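## Task

Move the printed block onto the coffee table located in the neighbouring room. The robot must not tip over or finish leaning, and the block only counts if it stays on the table without the robot supporting it.

## Robot and tools

ROBOT. TidyBot++: a wheeled base (0.54 m long, 0.50 m wide, 0.38 m high) on four powered casters, carrying one seven-joint arm with a two-finger gripper. The shoulder sits 0.12 m ahead of the base centre and 0.68 m off the floor. Each scene starts with the arm folded and the hand pointing down; folded, the hand reaches up to 0.08 m beyond the base front and the elbow up to 1.15 m high. Cameras: base_camera (fixed on the base, 644x364) and wrist_camera (fisheye on the hand, 644x476, looking along the hand). Loose objects may occasionally get a small nudge from outside.

FRAMES. Base frame: origin on the floor below the base centre, x forward, y left, z up. hand_pose is reported in it, for the point between the finger pads; the hand's own z runs out along the fingers and its y is the closing direction. The odometry frame is the base frame as it was when the scene began. base_odometry heading is positive to the left, in -3.142 to 3.142; it counts wheel rotation, so slip and drift (a few cm, several degrees over ~30 moves) accumulate. base_tilt is in degrees, forward and right positive, with about 1 degree of fixed bias.

execute_actions. Argument "actions": a list holding zero or one action; an empty list just reports state and images. Optional "cameras": list of "base_camera", "wrist_camera" or "all" (omitted/null = all, [] = none). An action may contain:
- "base": exactly one relative move, counted from the base's last reported position: {"translate_m": d} forward(+)/back in metres, -2 to 2; {"strafe_m": d} left(+)/right in metres, -2 to 2; {"rotate_rad": d} turn in place, counter-clockwise from above positive, -6.3 to 6.3. These are offsets, not poses.
- "joints": absolute targets, one number per named joint, for the single arm: joint_1_rad (any angle; whole arm about vertical, positive = clockwise from above, opposite to rotate_rad), joint_2_rad shoulder -2.249 to 2.249, joint_3_rad (any angle), joint_4_rad elbow -2.579 to 2.579, joint_5_rad (any angle), joint_6_rad wrist -2.099 to 2.099, joint_7_rad (any angle; hand down, positive = counter-clockwise from above, 1.57 opens fingers left/right), all in radians; gripper_pos 0 (open, ~85 mm gap) to 1 (closed), gap roughly 85*(1-gripper_pos) mm. Unbounded joints go the short way, so make big turns in steps under half a revolution. Done tolerances: ±0.039 for joints 1-4, ±0.056 for 5-7, ±0.03 gripper.
- "speeds": lower top speeds for this action only: translate_m and strafe_m 0.05-0.5 m/s, rotate_rad 0.1-1.57 rad/s (defaults are the maxima). A base move needing over 8.667 s is rejected; no action runs past 15 s. Unknown keys or out-of-range numbers reject the whole call with no motion. Anything left out of an action may still be chasing its earlier target.

ARM GEOMETRY. Upper arm 0.42 m, forearm 0.31 m, hand 0.31 m. With joint_1_rad=0, joint_3_rad=3.14, joint_5_rad=0 the arm stays in the x-z plane; segment angles from vertical (forward positive) are j2, j2-j4, j2-j4-j6, and the hand point's forward and upward offsets from the shoulder are sums of length*sin and length*cos of those. A downward hand reaches at most about 0.94 m high, and only near the base.

wait: {"seconds": 0 to 10}; commands nothing and returns state and images. zoom_image: {"camera", "region": [x0,y0,x1,y1]} in pixels of that camera's latest full image, at most 504x504. read_manual: only licence texts. finished_scene: {"scene": 1 or 2}, irreversible; call it only once the object rests on the table by itself. It reports success and gives the next task.

RESULTS. base_status/joint_status: "done" (for the base it only means the wheels turned enough, even with slip or blockage); "off_target" (stopped short, may still push); "contact_stop" or "time_out" (target dropped, holds in place); "joint command not followed" with "cause:" means a self-collision check withheld the arm targets (gripper still acts) and they may be retried later; "limit_stop_at_motor_heat" after overheating. on_its_own lists uncommanded motion. motor_effort is percent of max with the action's peak in brackets, noisy. Gripper at 1 reading "done" means empty; "off_target" means it is holding something. "ARM HIT" means a hard self or base collision. Motor temperatures are listed per joint; MOTOR HOT appears from 60 °C, OVER-TEMPERATURE FAULT at 75 °C (arm sags).

ACCURACY. Friction and load leave the hand 1-2 cm off (more when stretched or holding weight). Fix by sending each joint last command + (desired - reading); never command a loaded joint to its current reading. Trust camera images over hand_pose.

AVOID. Catching the arm on anything above ~0.8 m while driving (tipping); pulling or pushing sideways on a raised hand; driving into obstacles (the base keeps shoving and can report done); torque faults (joints 1-4 limit 104.5 N m, 5-7 51.3 N m) which freeze the arm 10 s; dropping, slamming or squeezing objects hard; holding loads long enough to overheat.

Each tool is called as name(argument=value, ...), one argument or row to a line, values as JSON.

## Session

execute_actions(
  actions=[],
)

Scene clock: 0.00 s.
Motor temperatures (°C, as the motors report them): [31 30 27 26 34 32 34]
base_odometry: x=+0.000 y=+0.000 heading=+0.000 (m, m, rad; odometry frame)
base_tilt: forward=-0.3 right=-0.7 (deg)
base_status: not commanded
joint_positions: joint_1_rad=+0.033 joint_2_rad=-0.331 joint_3_rad=+3.162 joint_4_rad=-2.513 joint_5_rad=-0.050 joint_6_rad=-0.867 joint_7_rad=+1.557 gripper_pos=+0.000
joint_status: not commanded
motor_effort: joint_1_rad=+0 joint_2_rad=-3 joint_3_rad=+1 joint_4_rad=+13 joint_5_rad=+0 joint_6_rad=+1 joint_7_rad=+1 (%)
hand_pose: x=+0.2691 y=+0.0060 z=+0.5896 quat_wxyz=(-0.022, +0.998, -0.048, +0.046) (m; base frame)
pictures: base_camera, wrist_camera
Images, in order (width x height): base_camera 644x364, wrist_camera 644x476.

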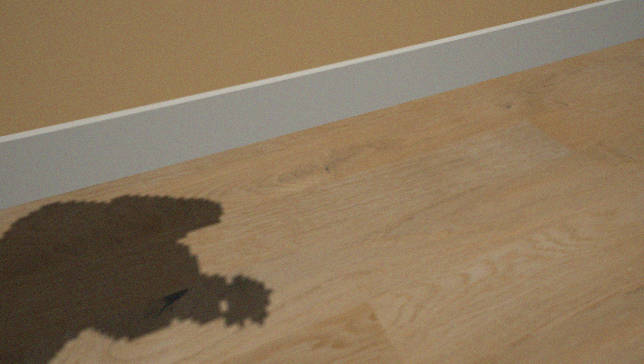

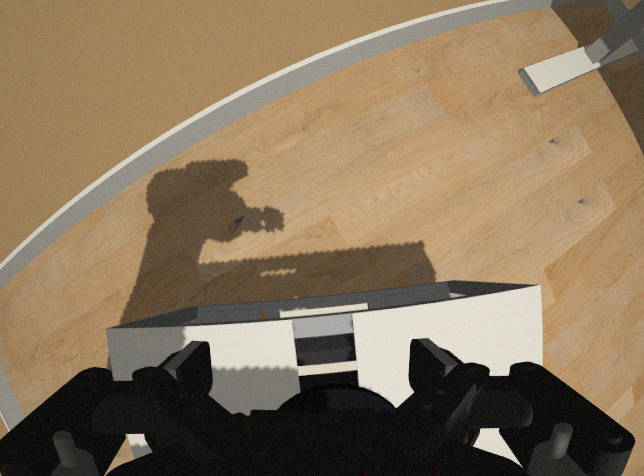

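execute_actions(
  actions=[
    {"joints": {"joint_1_rad": 1.2, "joint_2_rad": -0.8, "joint_3_rad": 3.14, "joint_4_rad": -1.6, "joint_5_rad": 0.0, "joint_6_rad": -1.1, "joint_7_rad": 1.57}},
  ],
  cameras=["wrist_camera"],
)

Scene clock: 9.10 s.
Motor temperatures (°C, as the motors report them): [31 30 27 26 34 32 34]
base_odometry: x=+0.000 y=+0.000 heading=+0.000 (m, m, rad; odometry frame)
base_tilt: forward=-0.2 right=-0.7 (deg)
base_status: not commanded
joint_positions: joint_1_rad=+1.188 joint_2_rad=-0.783 joint_3_rad=+3.162 joint_4_rad=-1.617 joint_5_rad=-0.028 joint_6_rad=-1.058 joint_7_rad=+1.557 gripper_pos=+0.000
joint_status: all done
motor_effort: joint_1_rad=-1(1) joint_2_rad=+8(10) joint_3_rad=+0(2) joint_4_rad=+16(18) joint_5_rad=+0(0) joint_6_rad=+9(8) joint_7_rad=+1(1) (%)
hand_pose: x=+0.2051 y=-0.2148 z=+1.0935 quat_wxyz=(+0.311, +0.664, -0.465, +0.496) (m; base frame)
pictures: wrist_camera
camera_calibration (this result's frames):
wrist_camera: T_world_to_cam=[[-0.941537, -0.334329, -0.0416267, 0.163972], [-0.0830685, 0.350106, -0.933019, 1.15927], [0.326509, -0.875014, -0.35741, 0.273059], [0, 0, 0, 1]] pos_world=[0.161528, -0.112115, 1.18604]
Images, in order (width x height): wrist_camera 644x476.

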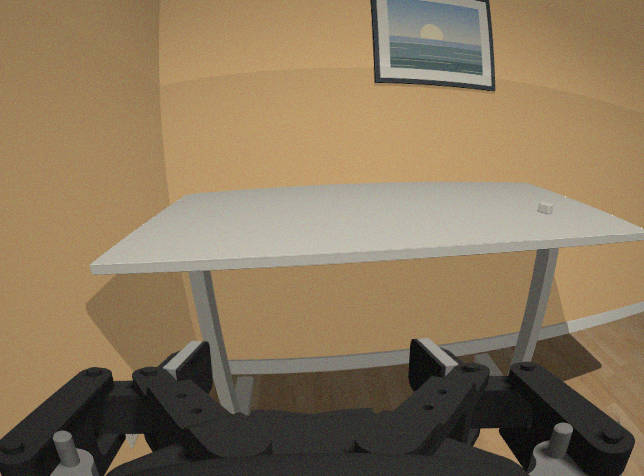

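zoom_image(
  camera="wrist_camera",
  region=[484, 160, 644, 280],
)

execute_actions(
  actions=[
    {"joints": {"joint_1_rad": 2.6}},
  ],
  cameras=["wrist_camera"],
)

Region (484, 160, 644, 280) of wrist_camera's 644x476 image, scaled by 3.150; it fills the top 378 rows of this view, and the rest is white.

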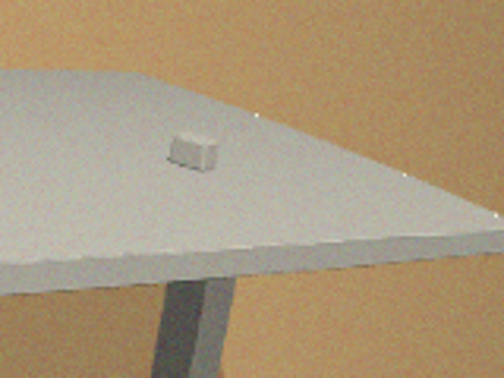

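Scene clock: 14.57 s.
Motor temperatures (°C, as the motors report them): [31 30 27 26 34 32 34]
base_odometry: x=+0.000 y=+0.000 heading=+0.000 (m, m, rad; odometry frame)
base_tilt: forward=-0.2 right=-0.7 (deg)
base_status: not commanded
joint_positions: joint_1_rad=+2.588 joint_2_rad=-0.783 joint_3_rad=+3.162 joint_4_rad=-1.617 joint_5_rad=-0.027 joint_6_rad=-1.058 joint_7_rad=+1.557 gripper_pos=+0.000
joint_status: all done
motor_effort: joint_1_rad=-1(1) joint_2_rad=+8(8) joint_3_rad=+1(1) joint_4_rad=+16(16) joint_5_rad=+0(1) joint_6_rad=+8(9) joint_7_rad=+1(1) (%)
hand_pose: x=-0.0779 y=-0.1215 z=+1.0935 quat_wxyz=(+0.558, +0.208, -0.783, +0.178) (m; base frame)
pictures: wrist_camera
camera_calibration (this result's frames):
wrist_camera: T_world_to_cam=[[-0.489598, 0.870974, -0.041206, 0.109811], [0.330679, 0.141741, -0.933039, 1.11004], [-0.806812, -0.47044, -0.357409, 0.407926], [0, 0, 0, 1]] pos_world=[0.0158157, -0.0610769, 1.18603]
Images, in order (width x height): wrist_camera 644x476.

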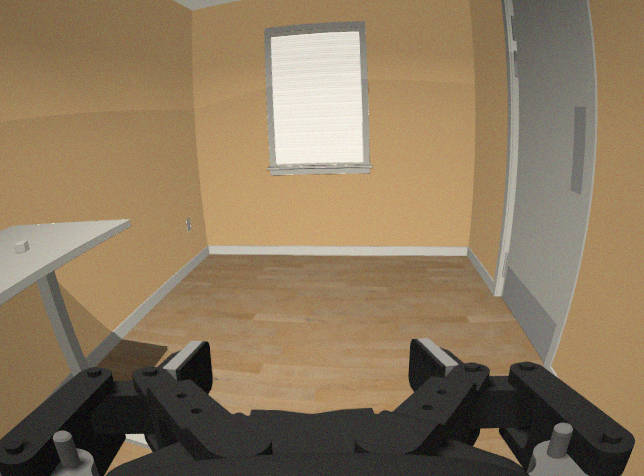

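execute_actions(
  actions=[
    {"base": {"rotate_rad": -1.17}, "joints": {"joint_1_rad": 0.0, "joint_2_rad": -0.5, "joint_4_rad": -1.2, "joint_6_rad": -1.5}},
  ],
  cameras=[],
)

execute_actions(
  actions=[
    {"base": {"strafe_m": -0.6}},
  ],
)

Scene clock: 50.30 s.
Motor temperatures (°C, as the motors report them): [31 30 27 27 34 32 34]
base_odometry: x=+0.000 y=+0.000 heading=-1.169 (m, m, rad; odometry frame)
base_tilt: forward=-0.2 right=-0.7 (deg)
base_status: done
joint_positions: joint_1_rad=+0.013 joint_2_rad=-0.524 joint_3_rad=+3.159 joint_4_rad=-1.222 joint_5_rad=-0.026 joint_6_rad=-1.458 joint_7_rad=+1.557 gripper_pos=+0.000
joint_status: all done
motor_effort: joint_1_rad=+0(1) joint_2_rad=+3(10) joint_3_rad=+1(1) joint_4_rad=+14(16) joint_5_rad=+1(0) joint_6_rad=+8(9) joint_7_rad=+1(1) (%)
hand_pose: x=+0.3704 y=-0.0015 z=+1.1150 quat_wxyz=(-0.013, +0.881, -0.016, +0.473) (m; base frame)
pictures: none
No camera images: the call's "cameras" was empty. Leave "cameras" out to get every camera's image.

Scene clock: 52.87 s.
Motor temperatures (°C, as the motors report them): [31 30 27 27 34 32 34]
base_odometry: x=-0.553 y=-0.234 heading=-1.170 (m, m, rad; odometry frame)
base_tilt: forward=-0.2 right=-0.7 (deg)
base_status: done
joint_positions: joint_1_rad=+0.012 joint_2_rad=-0.524 joint_3_rad=+3.154 joint_4_rad=-1.222 joint_5_rad=-0.023 joint_6_rad=-1.458 joint_7_rad=+1.557 gripper_pos=+0.000
joint_status: not commanded
motor_effort: joint_1_rad=+0(1) joint_2_rad=+3(4) joint_3_rad=+0(3) joint_4_rad=+14(14) joint_5_rad=+0(0) joint_6_rad=+8(7) joint_7_rad=+1(1) (%)
hand_pose: x=+0.3704 y=-0.0001 z=+1.1149 quat_wxyz=(-0.011, +0.881, -0.013, +0.473) (m; base frame)
pictures: base_camera, wrist_camera
camera_calibration (this result's frames):
wrist_camera: T_world_to_cam=[[-0.0518154, -0.998538, -0.0153899, 0.0333983], [-0.588155, 0.0429673, -0.807606, 1.16503], [0.807087, -0.0327948, -0.589521, 0.495484], [0, 0, 0, 1]] pos_world=[0.287047, -0.000459205, 1.23349]
Images, in order (width x height): base_camera 644x364, wrist_camera 644x476.

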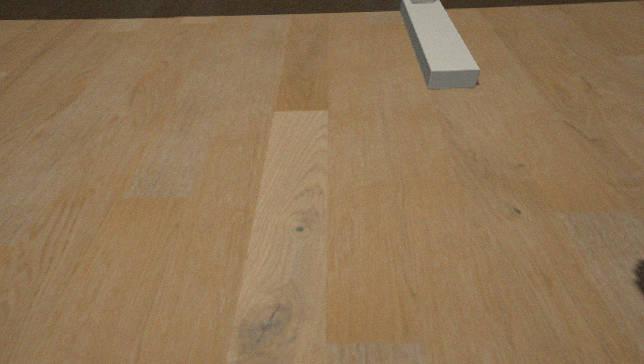

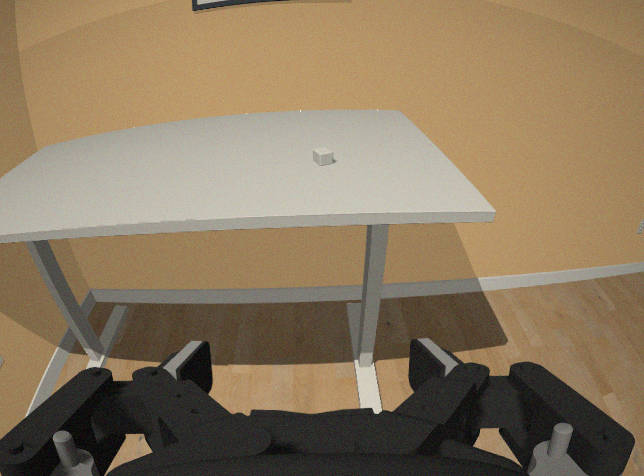

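execute_actions(
  actions=[
    {"base": {"translate_m": 0.42}, "joints": {"joint_1_rad": 0.07, "joint_2_rad": -0.01, "joint_4_rad": -0.95, "joint_6_rad": -1.6}},
  ],
)

Scene clock: 67.07 s.
Motor temperatures (°C, as the motors report them): [31 30 27 27 34 32 34]
base_odometry: x=-0.389 y=-0.621 heading=-1.170 (m, m, rad; odometry frame)
base_tilt: forward=-0.2 right=-0.7 (deg)
base_status: done
joint_positions: joint_1_rad=+0.055 joint_2_rad=+0.004 joint_3_rad=+3.154 joint_4_rad=-0.972 joint_5_rad=-0.023 joint_6_rad=-1.558 joint_7_rad=+1.557 gripper_pos=+0.000
joint_status: all done
motor_effort: joint_1_rad=+0(1) joint_2_rad=-16(21) joint_3_rad=+0(1) joint_4_rad=+15(17) joint_5_rad=+0(0) joint_6_rad=+5(8) joint_7_rad=+1(1) (%)
hand_pose: x=+0.5585 y=-0.0212 z=+1.0234 quat_wxyz=(-0.003, +0.953, -0.035, +0.300) (m; base frame)
pictures: base_camera, wrist_camera
camera_calibration (this result's frames):
wrist_camera: T_world_to_cam=[[-0.0954525, -0.995428, 0.00333044, 0.0259103], [-0.841526, 0.0789066, -0.534424, 1.06537], [0.531718, -0.0538147, -0.84521, 0.703974], [0, 0, 0, 1]] pos_world=[0.524696, -0.0203889, 1.16428]
Images, in order (width x height): base_camera 644x364, wrist_camera 644x476.

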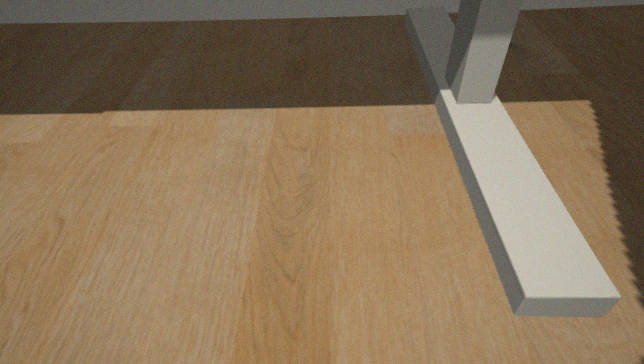

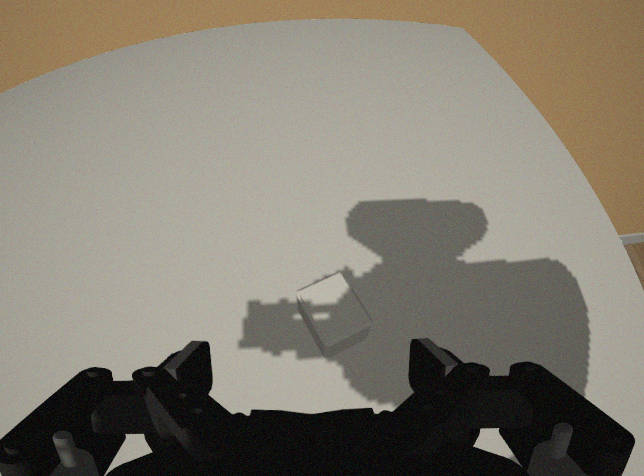

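zoom_image(
  camera="wrist_camera",
  region=[230, 240, 450, 400],
)

Region (230, 240, 450, 400) of wrist_camera's 644x476 image, scaled by 2.291; it fills the top 367 rows of this view, and the rest is white.

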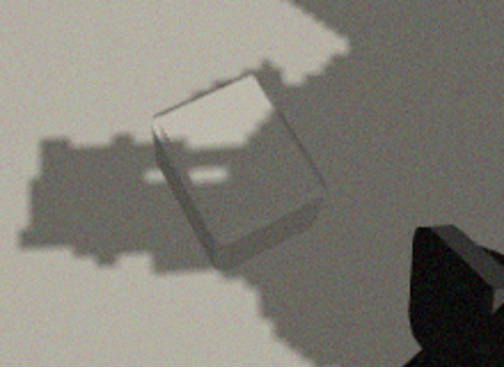

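execute_actions(
  actions=[
    {"base": {"strafe_m": -0.215}, "joints": {"joint_1_rad": -0.355, "joint_2_rad": 0.213, "joint_4_rad": -0.75, "joint_6_rad": -1.642, "joint_7_rad": 1.64, "gripper_pos": 0.15}},
  ],
)

Scene clock: 91.27 s.
Motor temperatures (°C, as the motors report them): [31 30 27 27 34 32 35]
base_odometry: x=-0.587 y=-0.705 heading=-1.170 (m, m, rad; odometry frame)
base_tilt: forward=-0.2 right=-0.7 (deg)
base_status: done
joint_positions: joint_1_rad=-0.341 joint_2_rad=+0.197 joint_3_rad=+3.153 joint_4_rad=-0.773 joint_5_rad=-0.022 joint_6_rad=-1.600 joint_7_rad=+1.601 gripper_pos=+0.150
joint_status: all done
motor_effort: joint_1_rad=+0(1) joint_2_rad=-22(22) joint_3_rad=+0(2) joint_4_rad=+15(16) joint_5_rad=+0(1) joint_6_rad=+5(6) joint_7_rad=+1(0) (%)
hand_pose: x=+0.5987 y=+0.1737 z=+1.0107 quat_wxyz=(-0.052, +0.943, +0.176, +0.278) (m; base frame)
pictures: base_camera, wrist_camera
camera_calibration (this result's frames):
wrist_camera: T_world_to_cam=[[0.332726, -0.94251, 0.0311369, -0.0698192], [-0.808736, -0.302171, -0.504618, 1.09346], [0.485016, 0.142718, -0.862781, 0.693913], [0, 0, 0, 1]] pos_world=[0.570996, 0.165575, 1.15265]
Images, in order (width x height): base_camera 644x364, wrist_camera 644x476.

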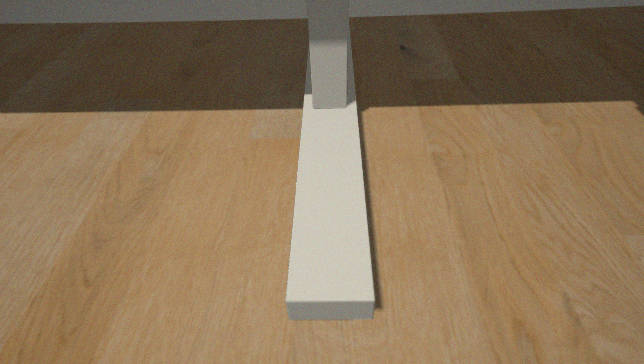

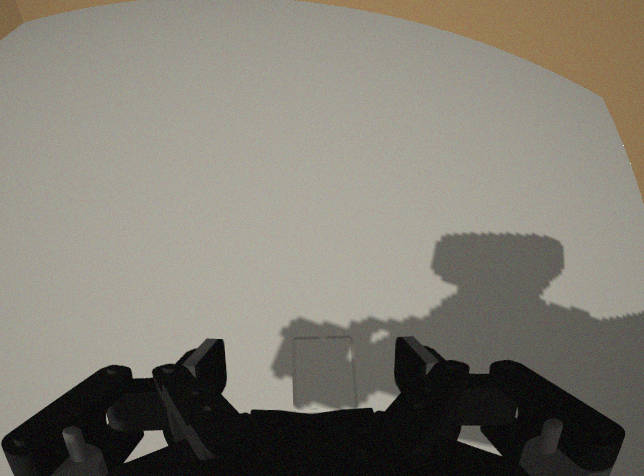

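zoom_image(
  camera="wrist_camera",
  region=[190, 300, 450, 440],
)

Region (190, 300, 450, 440) of wrist_camera's 644x476 image, scaled by 1.938; it fills the top 271 rows of this view, and the rest is white.

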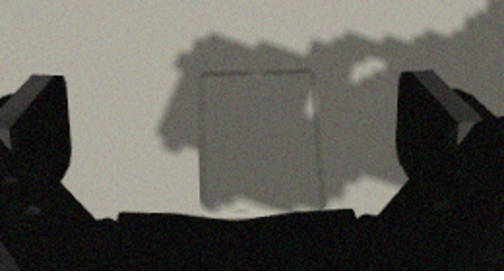

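execute_actions(
  actions=[
    {"joints": {"joint_1_rad": -0.314, "joint_4_rad": -0.93, "joint_6_rad": -1.49}},
  ],
  cameras=["wrist_camera"],
)

Scene clock: 104.30 s.
Motor temperatures (°C, as the motors report them): [31 30 27 27 34 32 35]
base_odometry: x=-0.587 y=-0.705 heading=-1.170 (m, m, rad; odometry frame)
base_tilt: forward=-0.2 right=-0.7 (deg)
base_status: not commanded
joint_positions: joint_1_rad=-0.327 joint_2_rad=+0.200 joint_3_rad=+3.153 joint_4_rad=-0.909 joint_5_rad=-0.022 joint_6_rad=-1.528 joint_7_rad=+1.601 gripper_pos=+0.150
joint_status: all done
motor_effort: joint_1_rad=-1(1) joint_2_rad=-22(26) joint_3_rad=+0(0) joint_4_rad=+16(17) joint_5_rad=+0(1) joint_6_rad=+5(5) joint_7_rad=+1(1) (%)
hand_pose: x=+0.6065 y=+0.1687 z=+0.9617 quat_wxyz=(-0.045, +0.953, +0.169, +0.246) (m; base frame)
pictures: wrist_camera
camera_calibration (this result's frames):
wrist_camera: T_world_to_cam=[[0.32, -0.946952, 0.0296787, -0.0657954], [-0.84403, -0.29917, -0.445096, 1.03718], [0.430364, 0.117381, -0.894991, 0.716975], [0, 0, 0, 1]] pos_world=[0.587903, 0.163828, 1.10528]
Images, in order (width x height): wrist_camera 644x476.

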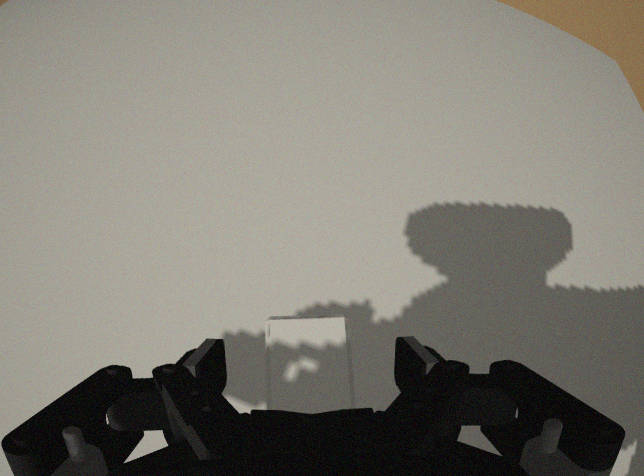

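zoom_image(
  camera="wrist_camera",
  region=[190, 290, 450, 430],
)

Region (190, 290, 450, 430) of wrist_camera's 644x476 image, scaled by 1.938; it fills the top 271 rows of this view, and the rest is white.

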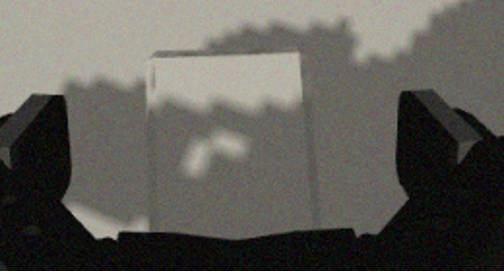

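execute_actions(
  actions=[
    {"joints": {"joint_4_rad": -0.965, "gripper_pos": 0.4}},
  ],
  cameras=["wrist_camera"],
)

Scene clock: 127.37 s.
Motor temperatures (°C, as the motors report them): [31 30 27 27 34 32 35]
base_odometry: x=-0.587 y=-0.705 heading=-1.170 (m, m, rad; odometry frame)
base_tilt: forward=-0.2 right=-0.7 (deg)
base_status: not commanded
joint_positions: joint_1_rad=-0.327 joint_2_rad=+0.190 joint_3_rad=+3.151 joint_4_rad=-0.918 joint_5_rad=-0.022 joint_6_rad=-1.513 joint_7_rad=+1.601 gripper_pos=+0.400
joint_status: joint_4_rad off_target (ended at -0.918, target -0.965); the others done
motor_effort: joint_1_rad=+1(2) joint_2_rad=-16(22) joint_3_rad=+1(1) joint_4_rad=+12(17) joint_5_rad=+2(2) joint_6_rad=+2(5) joint_7_rad=+1(1) (%)
hand_pose: x=+0.6062 y=+0.1695 z=+0.9651 quat_wxyz=(-0.047, +0.951, +0.170, +0.253) (m; base frame)
pictures: wrist_camera
camera_calibration (this result's frames):
wrist_camera: T_world_to_cam=[[0.321201, -0.946561, 0.0291881, -0.065334], [-0.836883, -0.298139, -0.459064, 1.04772], [0.443235, 0.123025, -0.887923, 0.704537], [0, 0, 0, 1]] pos_world=[0.585527, 0.163847, 1.10845]
Images, in order (width x height): wrist_camera 644x476.

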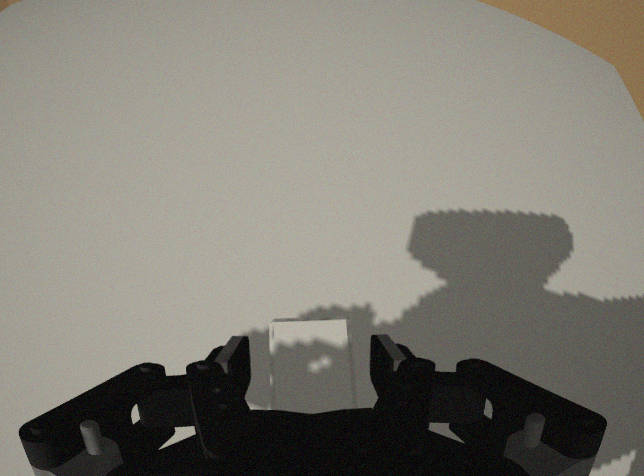

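execute_actions(
  actions=[
    {"joints": {"joint_2_rad": 0.19, "joint_4_rad": -0.89, "gripper_pos": 1.0}},
  ],
  cameras=["wrist_camera"],
)

Scene clock: 130.27 s.
Motor temperatures (°C, as the motors report them): [31 30 27 27 34 32 35]
base_odometry: x=-0.587 y=-0.705 heading=-1.170 (m, m, rad; odometry frame)
base_tilt: forward=-0.2 right=-0.7 (deg)
base_status: not commanded
joint_positions: joint_1_rad=-0.325 joint_2_rad=+0.189 joint_3_rad=+3.151 joint_4_rad=-0.911 joint_5_rad=-0.022 joint_6_rad=-1.510 joint_7_rad=+1.601 gripper_pos=+0.674
joint_status: gripper_pos off_target (ended at +0.674, target +1.000); the others done
motor_effort: joint_1_rad=+0(1) joint_2_rad=-23(24) joint_3_rad=+0(2) joint_4_rad=+16(18) joint_5_rad=+1(2) joint_6_rad=+5(5) joint_7_rad=+1(1) (%)
hand_pose: x=+0.6077 y=+0.1690 z=+0.9691 quat_wxyz=(-0.047, +0.950, +0.169, +0.258) (m; base frame)
pictures: wrist_camera
camera_calibration (this result's frames):
wrist_camera: T_world_to_cam=[[0.319131, -0.947259, 0.0292472, -0.0650919], [-0.832793, -0.29503, -0.468416, 1.05664], [0.45234, 0.125129, -0.883024, 0.696847], [0, 0, 0, 1]] pos_world=[0.58552, 0.162885, 1.11218]
Images, in order (width x height): wrist_camera 644x476.

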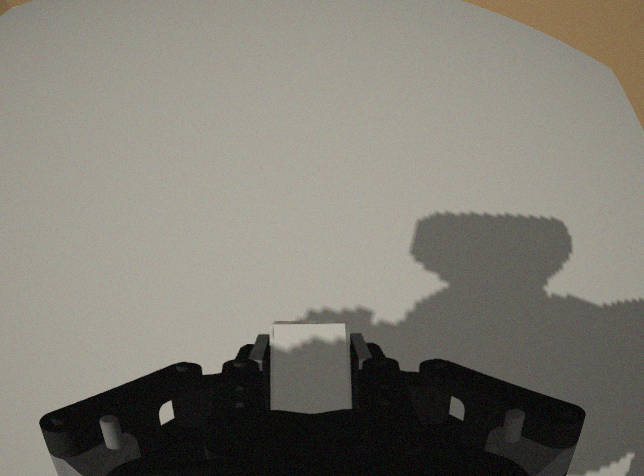

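execute_actions(
  actions=[
    {"base": {"strafe_m": -0.85}, "joints": {"joint_2_rad": -0.5, "joint_4_rad": -1.2, "joint_6_rad": -1.5, "gripper_pos": 1.0}},
  ],
  cameras=["wrist_camera"],
)

execute_actions(
  actions=[
    {"base": {"translate_m": -0.45}, "joints": {"joint_1_rad": -3.15, "joint_7_rad": 1.53}},
  ],
)

Scene clock: 147.63 s.
Motor temperatures (°C, as the motors report them): [31 30 27 27 34 32 35]
base_odometry: x=-1.370 y=-1.037 heading=-1.169 (m, m, rad; odometry frame)
base_tilt: forward=-0.2 right=-0.7 (deg)
base_status: done
joint_positions: joint_1_rad=-0.325 joint_2_rad=-0.490 joint_3_rad=+3.150 joint_4_rad=-1.178 joint_5_rad=-0.021 joint_6_rad=-1.510 joint_7_rad=+1.601 gripper_pos=+0.674
joint_status: gripper_pos off_target (ended at +0.674, target +1.000); the others done
motor_effort: joint_1_rad=+0(3) joint_2_rad=+3(26) joint_3_rad=+1(2) joint_4_rad=+14(17) joint_5_rad=+1(0) joint_6_rad=+8(8) joint_7_rad=+1(1) (%)
hand_pose: x=+0.3579 y=+0.0850 z=+1.1132 quat_wxyz=(-0.076, +0.877, +0.157, +0.448) (m; base frame)
pictures: wrist_camera
camera_calibration (this result's frames):
wrist_camera: T_world_to_cam=[[0.30861, -0.950852, 0.0252908, -0.0606783], [-0.584878, -0.210663, -0.783287, 1.14597], [0.750118, 0.226938, -0.621145, 0.540811], [0, 0, 0, 1]] pos_world=[0.283305, 0.060986, 1.23508]
Images, in order (width x height): wrist_camera 644x476.

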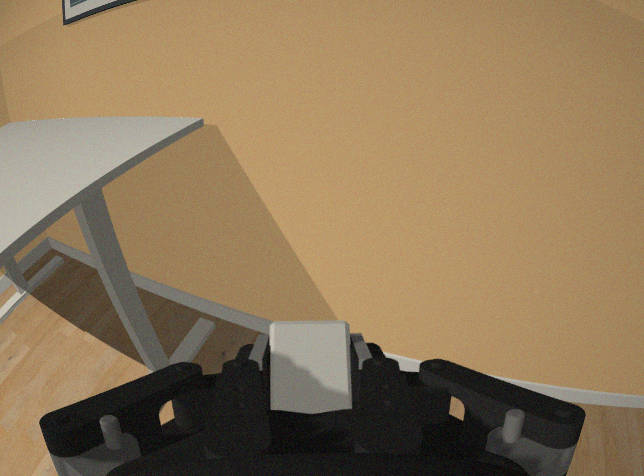

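Scene clock: 151.33 s.
Motor temperatures (°C, as the motors report them): [31 30 27 27 34 32 35]
base_odometry: x=-1.546 y=-0.623 heading=-1.169 (m, m, rad; odometry frame)
base_tilt: forward=-0.2 right=-0.7 (deg)
base_status: done
joint_positions: joint_1_rad=-3.137 joint_2_rad=-0.495 joint_3_rad=+3.149 joint_4_rad=-1.182 joint_5_rad=-0.021 joint_6_rad=-1.510 joint_7_rad=+1.569 gripper_pos=+0.674
joint_status: all done
motor_effort: joint_1_rad=+0(0) joint_2_rad=+2(5) joint_3_rad=+0(2) joint_4_rad=+14(15) joint_5_rad=+0(0) joint_6_rad=+8(8) joint_7_rad=+1(1) (%)
hand_pose: x=-0.1327 y=-0.0035 z=+1.1129 quat_wxyz=(-0.455, +0.002, +0.890, -0.009) (m; base frame)
pictures: base_camera, wrist_camera
camera_calibration (this result's frames):
wrist_camera: T_world_to_cam=[[0.0339434, 0.999424, -0.00059073, 0.00579665], [0.620681, -0.0215434, -0.783767, 1.00129], [-0.783328, 0.026237, -0.621055, 0.724455], [0, 0, 0, 1]] pos_world=[-0.0541959, -0.00322954, 1.23471]
Images, in order (width x height): base_camera 644x364, wrist_camera 644x476.

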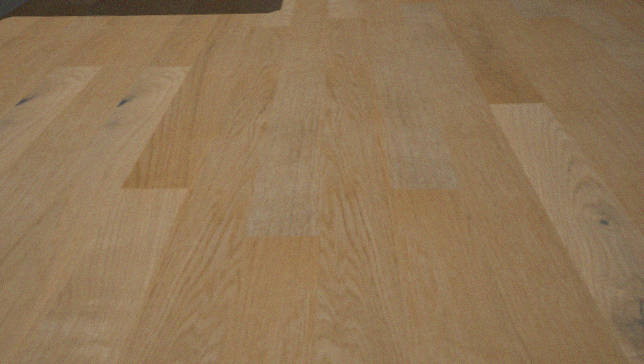

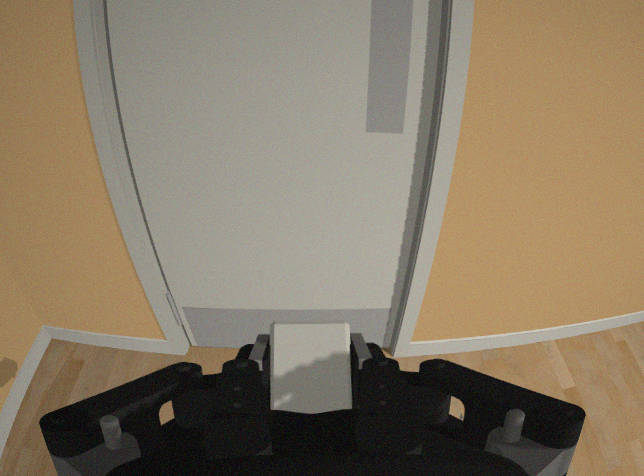

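execute_actions(
  actions=[
    {"base": {"strafe_m": -0.09}, "joints": {"joint_6_rad": -1.85}},
  ],
  cameras=[],
)

execute_actions(
  actions=[
    {"base": {"translate_m": -0.57}},
  ],
  cameras=["wrist_camera"],
)

Scene clock: 162.43 s.
Motor temperatures (°C, as the motors report them): [31 30 27 27 34 32 35]
base_odometry: x=-1.629 y=-0.658 heading=-1.169 (m, m, rad; odometry frame)
base_tilt: forward=-0.2 right=-0.7 (deg)
base_status: done
joint_positions: joint_1_rad=-3.137 joint_2_rad=-0.495 joint_3_rad=+3.147 joint_4_rad=-1.186 joint_5_rad=-0.021 joint_6_rad=-1.835 joint_7_rad=+1.569 gripper_pos=+0.674
joint_status: all done
motor_effort: joint_1_rad=+0(1) joint_2_rad=+3(5) joint_3_rad=+1(3) joint_4_rad=+13(14) joint_5_rad=+0(1) joint_6_rad=+5(7) joint_7_rad=+1(1) (%)
hand_pose: x=-0.0611 y=-0.0050 z=+1.0403 quat_wxyz=(-0.303, +0.000, +0.953, -0.009) (m; base frame)
pictures: none
No camera images: the call's "cameras" was empty. Leave "cameras" out to get every camera's image.

Scene clock: 164.93 s.
Motor temperatures (°C, as the motors report them): [31 30 27 27 34 32 35]
base_odometry: x=-1.852 y=-0.133 heading=-1.169 (m, m, rad; odometry frame)
base_tilt: forward=-0.2 right=-0.7 (deg)
base_status: done
joint_positions: joint_1_rad=-3.137 joint_2_rad=-0.496 joint_3_rad=+3.147 joint_4_rad=-1.186 joint_5_rad=-0.021 joint_6_rad=-1.835 joint_7_rad=+1.569 gripper_pos=+0.674
joint_status: not commanded
motor_effort: joint_1_rad=-1(0) joint_2_rad=+2(8) joint_3_rad=+1(2) joint_4_rad=+13(14) joint_5_rad=+1(1) joint_6_rad=+6(6) joint_7_rad=+1(1) (%)
hand_pose: x=-0.0607 y=-0.0050 z=+1.0403 quat_wxyz=(-0.303, +0.000, +0.953, -0.009) (m; base frame)
pictures: wrist_camera
camera_calibration (this result's frames):
wrist_camera: T_world_to_cam=[[0.0245676, 0.999617, 0.01273, -0.00957769], [0.840602, -0.0137638, -0.541478, 0.660978], [-0.541095, 0.0240036, -0.840619, 0.978861], [0, 0, 0, 1]] pos_world=[-0.0257274, -0.0048246, 1.18088]
Images, in order (width x height): wrist_camera 644x476.

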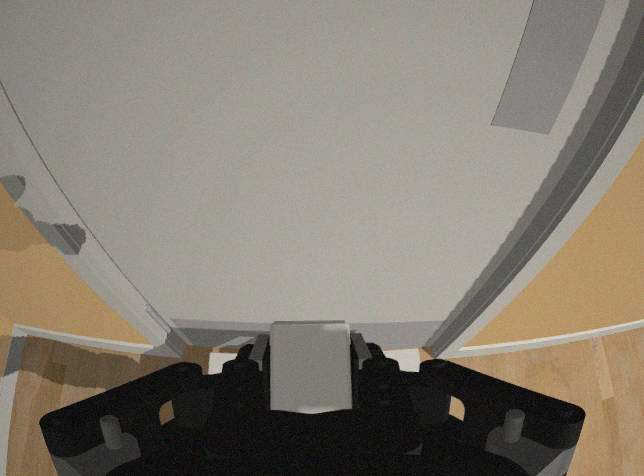

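execute_actions(
  actions=[
    {"base": {"translate_m": -0.5}, "speeds": {"translate_m": 0.17}, "joints": {"joint_6_rad": -1.55}},
  ],
)

Scene clock: 170.27 s.
Motor temperatures (°C, as the motors report them): [31 30 27 27 34 32 35]
base_odometry: x=-2.048 y=+0.327 heading=-1.169 (m, m, rad; odometry frame)
base_tilt: forward=-0.2 right=-0.7 (deg)
base_status: done
joint_positions: joint_1_rad=-3.138 joint_2_rad=-0.491 joint_3_rad=+3.146 joint_4_rad=-1.188 joint_5_rad=-0.019 joint_6_rad=-1.566 joint_7_rad=+1.569 gripper_pos=+0.674
joint_status: all done
motor_effort: joint_1_rad=+0(2) joint_2_rad=+2(10) joint_3_rad=+0(3) joint_4_rad=+14(17) joint_5_rad=+1(1) joint_6_rad=+7(8) joint_7_rad=+1(1) (%)
hand_pose: x=-0.1239 y=-0.0044 z=+1.0955 quat_wxyz=(-0.426, +0.001, +0.905, -0.008) (m; base frame)
pictures: base_camera, wrist_camera
camera_calibration (this result's frames):
wrist_camera: T_world_to_cam=[[0.0311867, 0.999502, 0.0048367, 0.000138469], [0.670764, -0.0173413, -0.741468, 0.942093], [-0.741015, 0.0263682, -0.67097, 0.780504], [0, 0, 0, 1]] pos_world=[-0.0535609, -0.00438181, 1.22223]
Images, in order (width x height): base_camera 644x364, wrist_camera 644x476.

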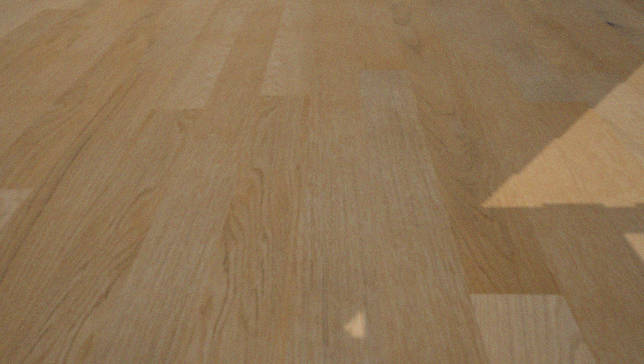

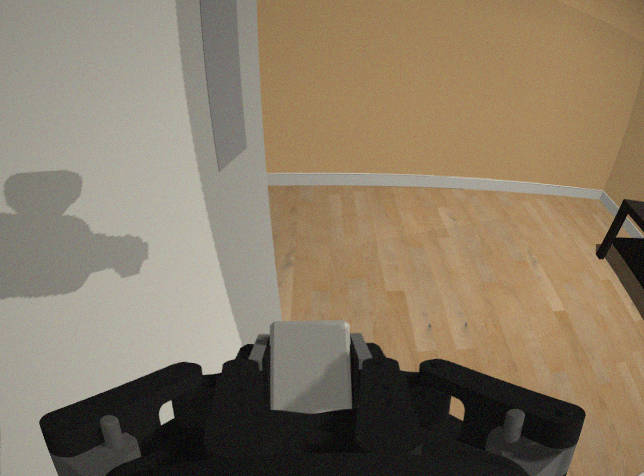

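execute_actions(
  actions=[
    {"base": {"translate_m": -0.75}, "speeds": {"translate_m": 0.35}, "joints": {"joint_1_rad": -1.6, "joint_2_rad": -0.36, "joint_4_rad": -1.05}},
  ],
)

Scene clock: 179.83 s.
Motor temperatures (°C, as the motors report them): [31 30 27 27 34 32 35]
base_odometry: x=-2.342 y=+1.017 heading=-1.168 (m, m, rad; odometry frame)
base_tilt: forward=-0.2 right=-0.7 (deg)
base_status: done
joint_positions: joint_1_rad=-1.613 joint_2_rad=-0.383 joint_3_rad=+3.144 joint_4_rad=-1.073 joint_5_rad=-0.015 joint_6_rad=-1.566 joint_7_rad=+1.569 gripper_pos=+0.674
joint_status: all done
motor_effort: joint_1_rad=+0(0) joint_2_rad=-1(7) joint_3_rad=+1(2) joint_4_rad=+14(15) joint_5_rad=+0(1) joint_6_rad=+7(8) joint_7_rad=+1(1) (%)
hand_pose: x=+0.1020 y=+0.2836 z=+1.1174 quat_wxyz=(-0.314, +0.625, +0.653, +0.291) (m; base frame)
pictures: base_camera, wrist_camera
camera_calibration (this result's frames):
wrist_camera: T_world_to_cam=[[0.999877, 0.0134542, 0.0080813, -0.117724], [0.0149926, -0.66651, -0.745346, 1.06711], [-0.0046418, 0.745375, -0.666629, 0.671043], [0, 0, 0, 1]] pos_world=[0.104825, 0.212647, 1.24366]
Images, in order (width x height): base_camera 644x364, wrist_camera 644x476.

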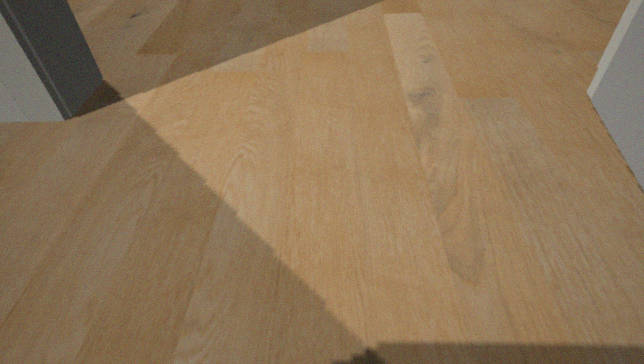

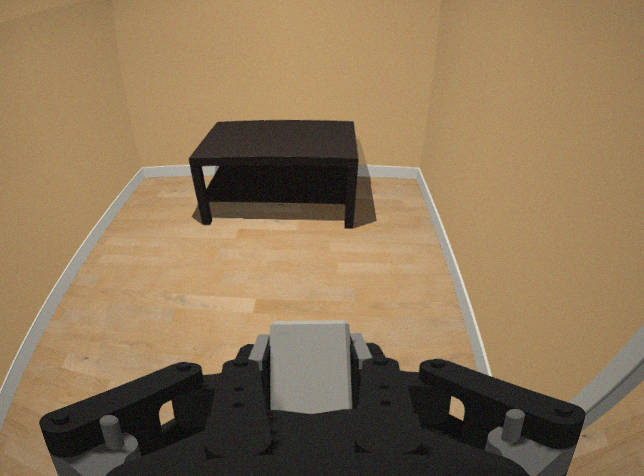

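execute_actions(
  actions=[
    {"base": {"strafe_m": 1.38}, "joints": {"joint_1_rad": -1.9, "joint_2_rad": 0.55, "joint_4_rad": -1.82, "joint_6_rad": -0.225, "joint_7_rad": 1.6}},
  ],
)

Scene clock: 193.73 s.
Motor temperatures (°C, as the motors report them): [31 30 27 27 34 32 35]
base_odometry: x=-1.072 y=+1.559 heading=-1.168 (m, m, rad; odometry frame)
base_tilt: forward=-0.2 right=-0.8 (deg)
base_status: done
joint_positions: joint_1_rad=-1.888 joint_2_rad=+0.536 joint_3_rad=+3.144 joint_4_rad=-1.802 joint_5_rad=-0.015 joint_6_rad=-0.263 joint_7_rad=+1.569 gripper_pos=+0.674
joint_status: all done
motor_effort: joint_1_rad=+0(0) joint_2_rad=-32(35) joint_3_rad=-1(2) joint_4_rad=+14(19) joint_5_rad=+1(0) joint_6_rad=+5(8) joint_7_rad=+1(1) (%)
hand_pose: x=-0.0696 y=+0.5712 z=+0.5583 quat_wxyz=(-0.218, +0.572, +0.775, +0.154) (m; base frame)
pictures: base_camera, wrist_camera
camera_calibration (this result's frames):
wrist_camera: T_world_to_cam=[[0.962289, 0.271219, 0.0209662, -0.102508], [0.248095, -0.843407, -0.476563, 0.811845], [-0.11157, 0.463793, -0.87889, 0.35514], [0, 0, 0, 1]] pos_world=[-0.0631503, 0.547807, 0.701174]
Images, in order (width x height): base_camera 644x364, wrist_camera 644x476.

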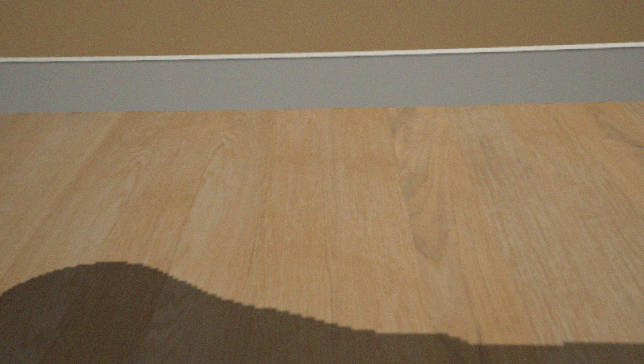

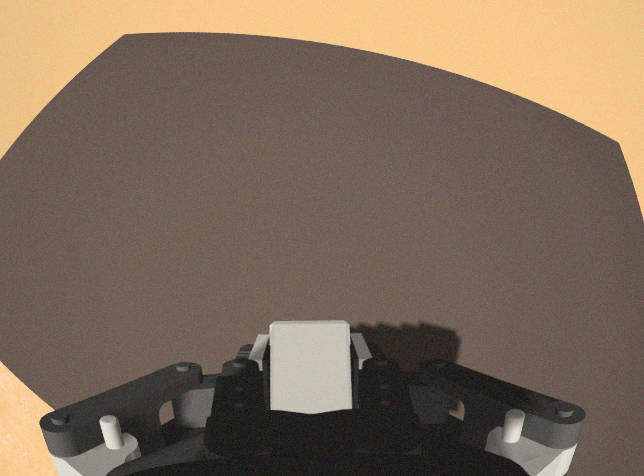

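execute_actions(
  actions=[
    {"joints": {"joint_2_rad": 0.815, "joint_4_rad": -1.547, "joint_6_rad": -0.19}},
  ],
  cameras=["wrist_camera"],
)

Scene clock: 202.93 s.
Motor temperatures (°C, as the motors report them): [31 30 27 27 34 32 35]
base_odometry: x=-1.072 y=+1.559 heading=-1.168 (m, m, rad; odometry frame)
base_tilt: forward=-0.2 right=-0.8 (deg)
base_status: not commanded
joint_positions: joint_1_rad=-1.888 joint_2_rad=+0.806 joint_3_rad=+3.144 joint_4_rad=-1.569 joint_5_rad=-0.015 joint_6_rad=-0.232 joint_7_rad=+1.569 gripper_pos=+0.674
joint_status: all done
motor_effort: joint_1_rad=+0(0) joint_2_rad=-39(40) joint_3_rad=+0(1) joint_4_rad=+13(14) joint_5_rad=+0(1) joint_6_rad=+5(6) joint_7_rad=+1(1) (%)
hand_pose: x=-0.0940 y=+0.6462 z=+0.4788 quat_wxyz=(-0.216, +0.572, +0.776, +0.153) (m; base frame)
pictures: wrist_camera
camera_calibration (this result's frames):
wrist_camera: T_world_to_cam=[[0.962201, 0.27144, 0.0221083, -0.0984316], [0.24948, -0.845974, -0.471261, 0.842474], [-0.109216, 0.458964, -0.881717, 0.252455], [0, 0, 0, 1]] pos_world=[-0.0878973, 0.623562, 0.621795]
Images, in order (width x height): wrist_camera 644x476.

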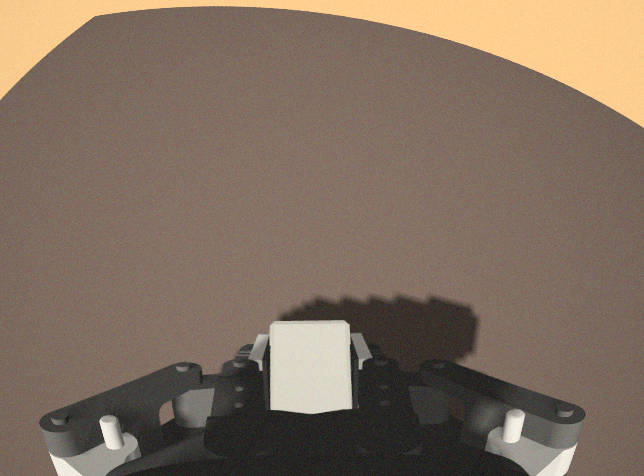

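execute_actions(
  actions=[
    {"joints": {"joint_2_rad": 0.845}},
  ],
  cameras=["wrist_camera"],
)

Scene clock: 205.30 s.
Motor temperatures (°C, as the motors report them): [31 30 27 27 34 32 35]
base_odometry: x=-1.072 y=+1.559 heading=-1.168 (m, m, rad; odometry frame)
base_tilt: forward=-0.2 right=-0.8 (deg)
base_status: not commanded
joint_positions: joint_1_rad=-1.888 joint_2_rad=+0.821 joint_3_rad=+3.144 joint_4_rad=-1.565 joint_5_rad=-0.015 joint_6_rad=-0.228 joint_7_rad=+1.569 gripper_pos=+0.674
joint_status: all done
motor_effort: joint_1_rad=+0(0) joint_2_rad=-38(40) joint_3_rad=-1(1) joint_4_rad=+14(13) joint_5_rad=+1(1) joint_6_rad=+5(5) joint_7_rad=+1(1) (%)
hand_pose: x=-0.0939 y=+0.6461 z=+0.4708 quat_wxyz=(-0.213, +0.573, +0.777, +0.151) (m; base frame)
pictures: wrist_camera
camera_calibration (this result's frames):
wrist_camera: T_world_to_cam=[[0.96216, 0.27156, 0.0224572, -0.0985213], [0.250475, -0.848975, -0.4653, 0.837841], [-0.107291, 0.453318, -0.884868, 0.250757], [0, 0, 0, 1]] pos_world=[-0.0881609, 0.624388, 0.613947]
Images, in order (width x height): wrist_camera 644x476.

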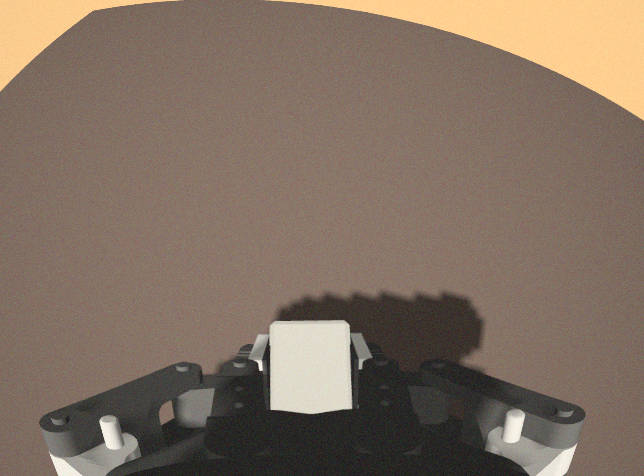

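The block is resting on the table (elbow and wrist were pushed back slightly). Releasing and lifting away.

execute_actions(
  actions=[
    {"joints": {"joint_2_rad": 0.82, "gripper_pos": 0.3}},
  ],
  cameras=[],
)

execute_actions(
  actions=[
    {"joints": {"joint_2_rad": 0.62, "joint_4_rad": -1.68}},
  ],
  cameras=["wrist_camera"],
)

Scene clock: 208.73 s.
Motor temperatures (°C, as the motors report them): [31 30 27 27 34 32 35]
base_odometry: x=-1.072 y=+1.559 heading=-1.168 (m, m, rad; odometry frame)
base_tilt: forward=-0.2 right=-0.8 (deg)
base_status: not commanded
joint_positions: joint_1_rad=-1.888 joint_2_rad=+0.821 joint_3_rad=+3.144 joint_4_rad=-1.565 joint_5_rad=-0.015 joint_6_rad=-0.228 joint_7_rad=+1.569 gripper_pos=+0.300
joint_status: all done
motor_effort: joint_1_rad=+0(0) joint_2_rad=-38(39) joint_3_rad=-1(1) joint_4_rad=+14(13) joint_5_rad=+1(0) joint_6_rad=+5(5) joint_7_rad=+1(1) (%)
hand_pose: x=-0.0940 y=+0.6462 z=+0.4711 quat_wxyz=(-0.213, +0.573, +0.777, +0.151) (m; base frame)
pictures: none
No camera images: the call's "cameras" was empty. Leave "cameras" out to get every camera's image.

Scene clock: 210.17 s.
Motor temperatures (°C, as the motors report them): [31 30 27 27 34 32 35]
base_odometry: x=-1.072 y=+1.559 heading=-1.168 (m, m, rad; odometry frame)
base_tilt: forward=-0.2 right=-0.8 (deg)
base_status: not commanded
joint_positions: joint_1_rad=-1.888 joint_2_rad=+0.624 joint_3_rad=+3.144 joint_4_rad=-1.659 joint_5_rad=-0.015 joint_6_rad=-0.228 joint_7_rad=+1.569 gripper_pos=+0.300
joint_status: all done
motor_effort: joint_1_rad=+0(0) joint_2_rad=-34(41) joint_3_rad=-1(1) joint_4_rad=+15(14) joint_5_rad=+0(0) joint_6_rad=+5(6) joint_7_rad=+1(1) (%)
hand_pose: x=-0.0899 y=+0.6339 z=+0.5664 quat_wxyz=(-0.253, +0.564, +0.765, +0.179) (m; base frame)
pictures: wrist_camera
camera_calibration (this result's frames):
wrist_camera: T_world_to_cam=[[0.962856, 0.269427, 0.0178074, -0.0971366], [0.233852, -0.799117, -0.553828, 0.888043], [-0.134986, 0.537421, -0.83244, 0.255828], [0, 0, 0, 1]] pos_world=[-0.0796089, 0.598333, 0.706515]
Images, in order (width x height): wrist_camera 644x476.

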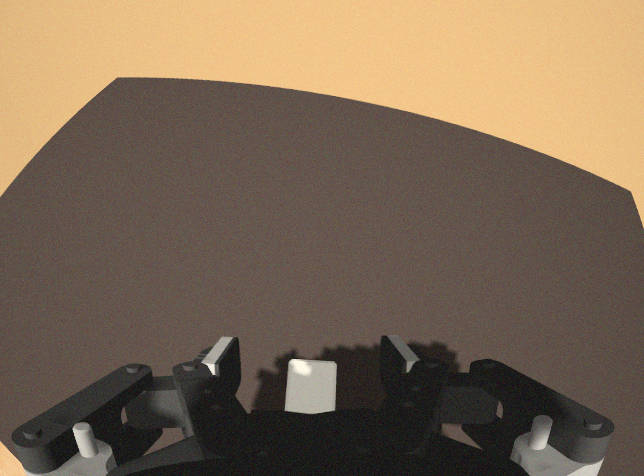

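finished_scene(
  scene=1,
)

The scene is finished: the task was done.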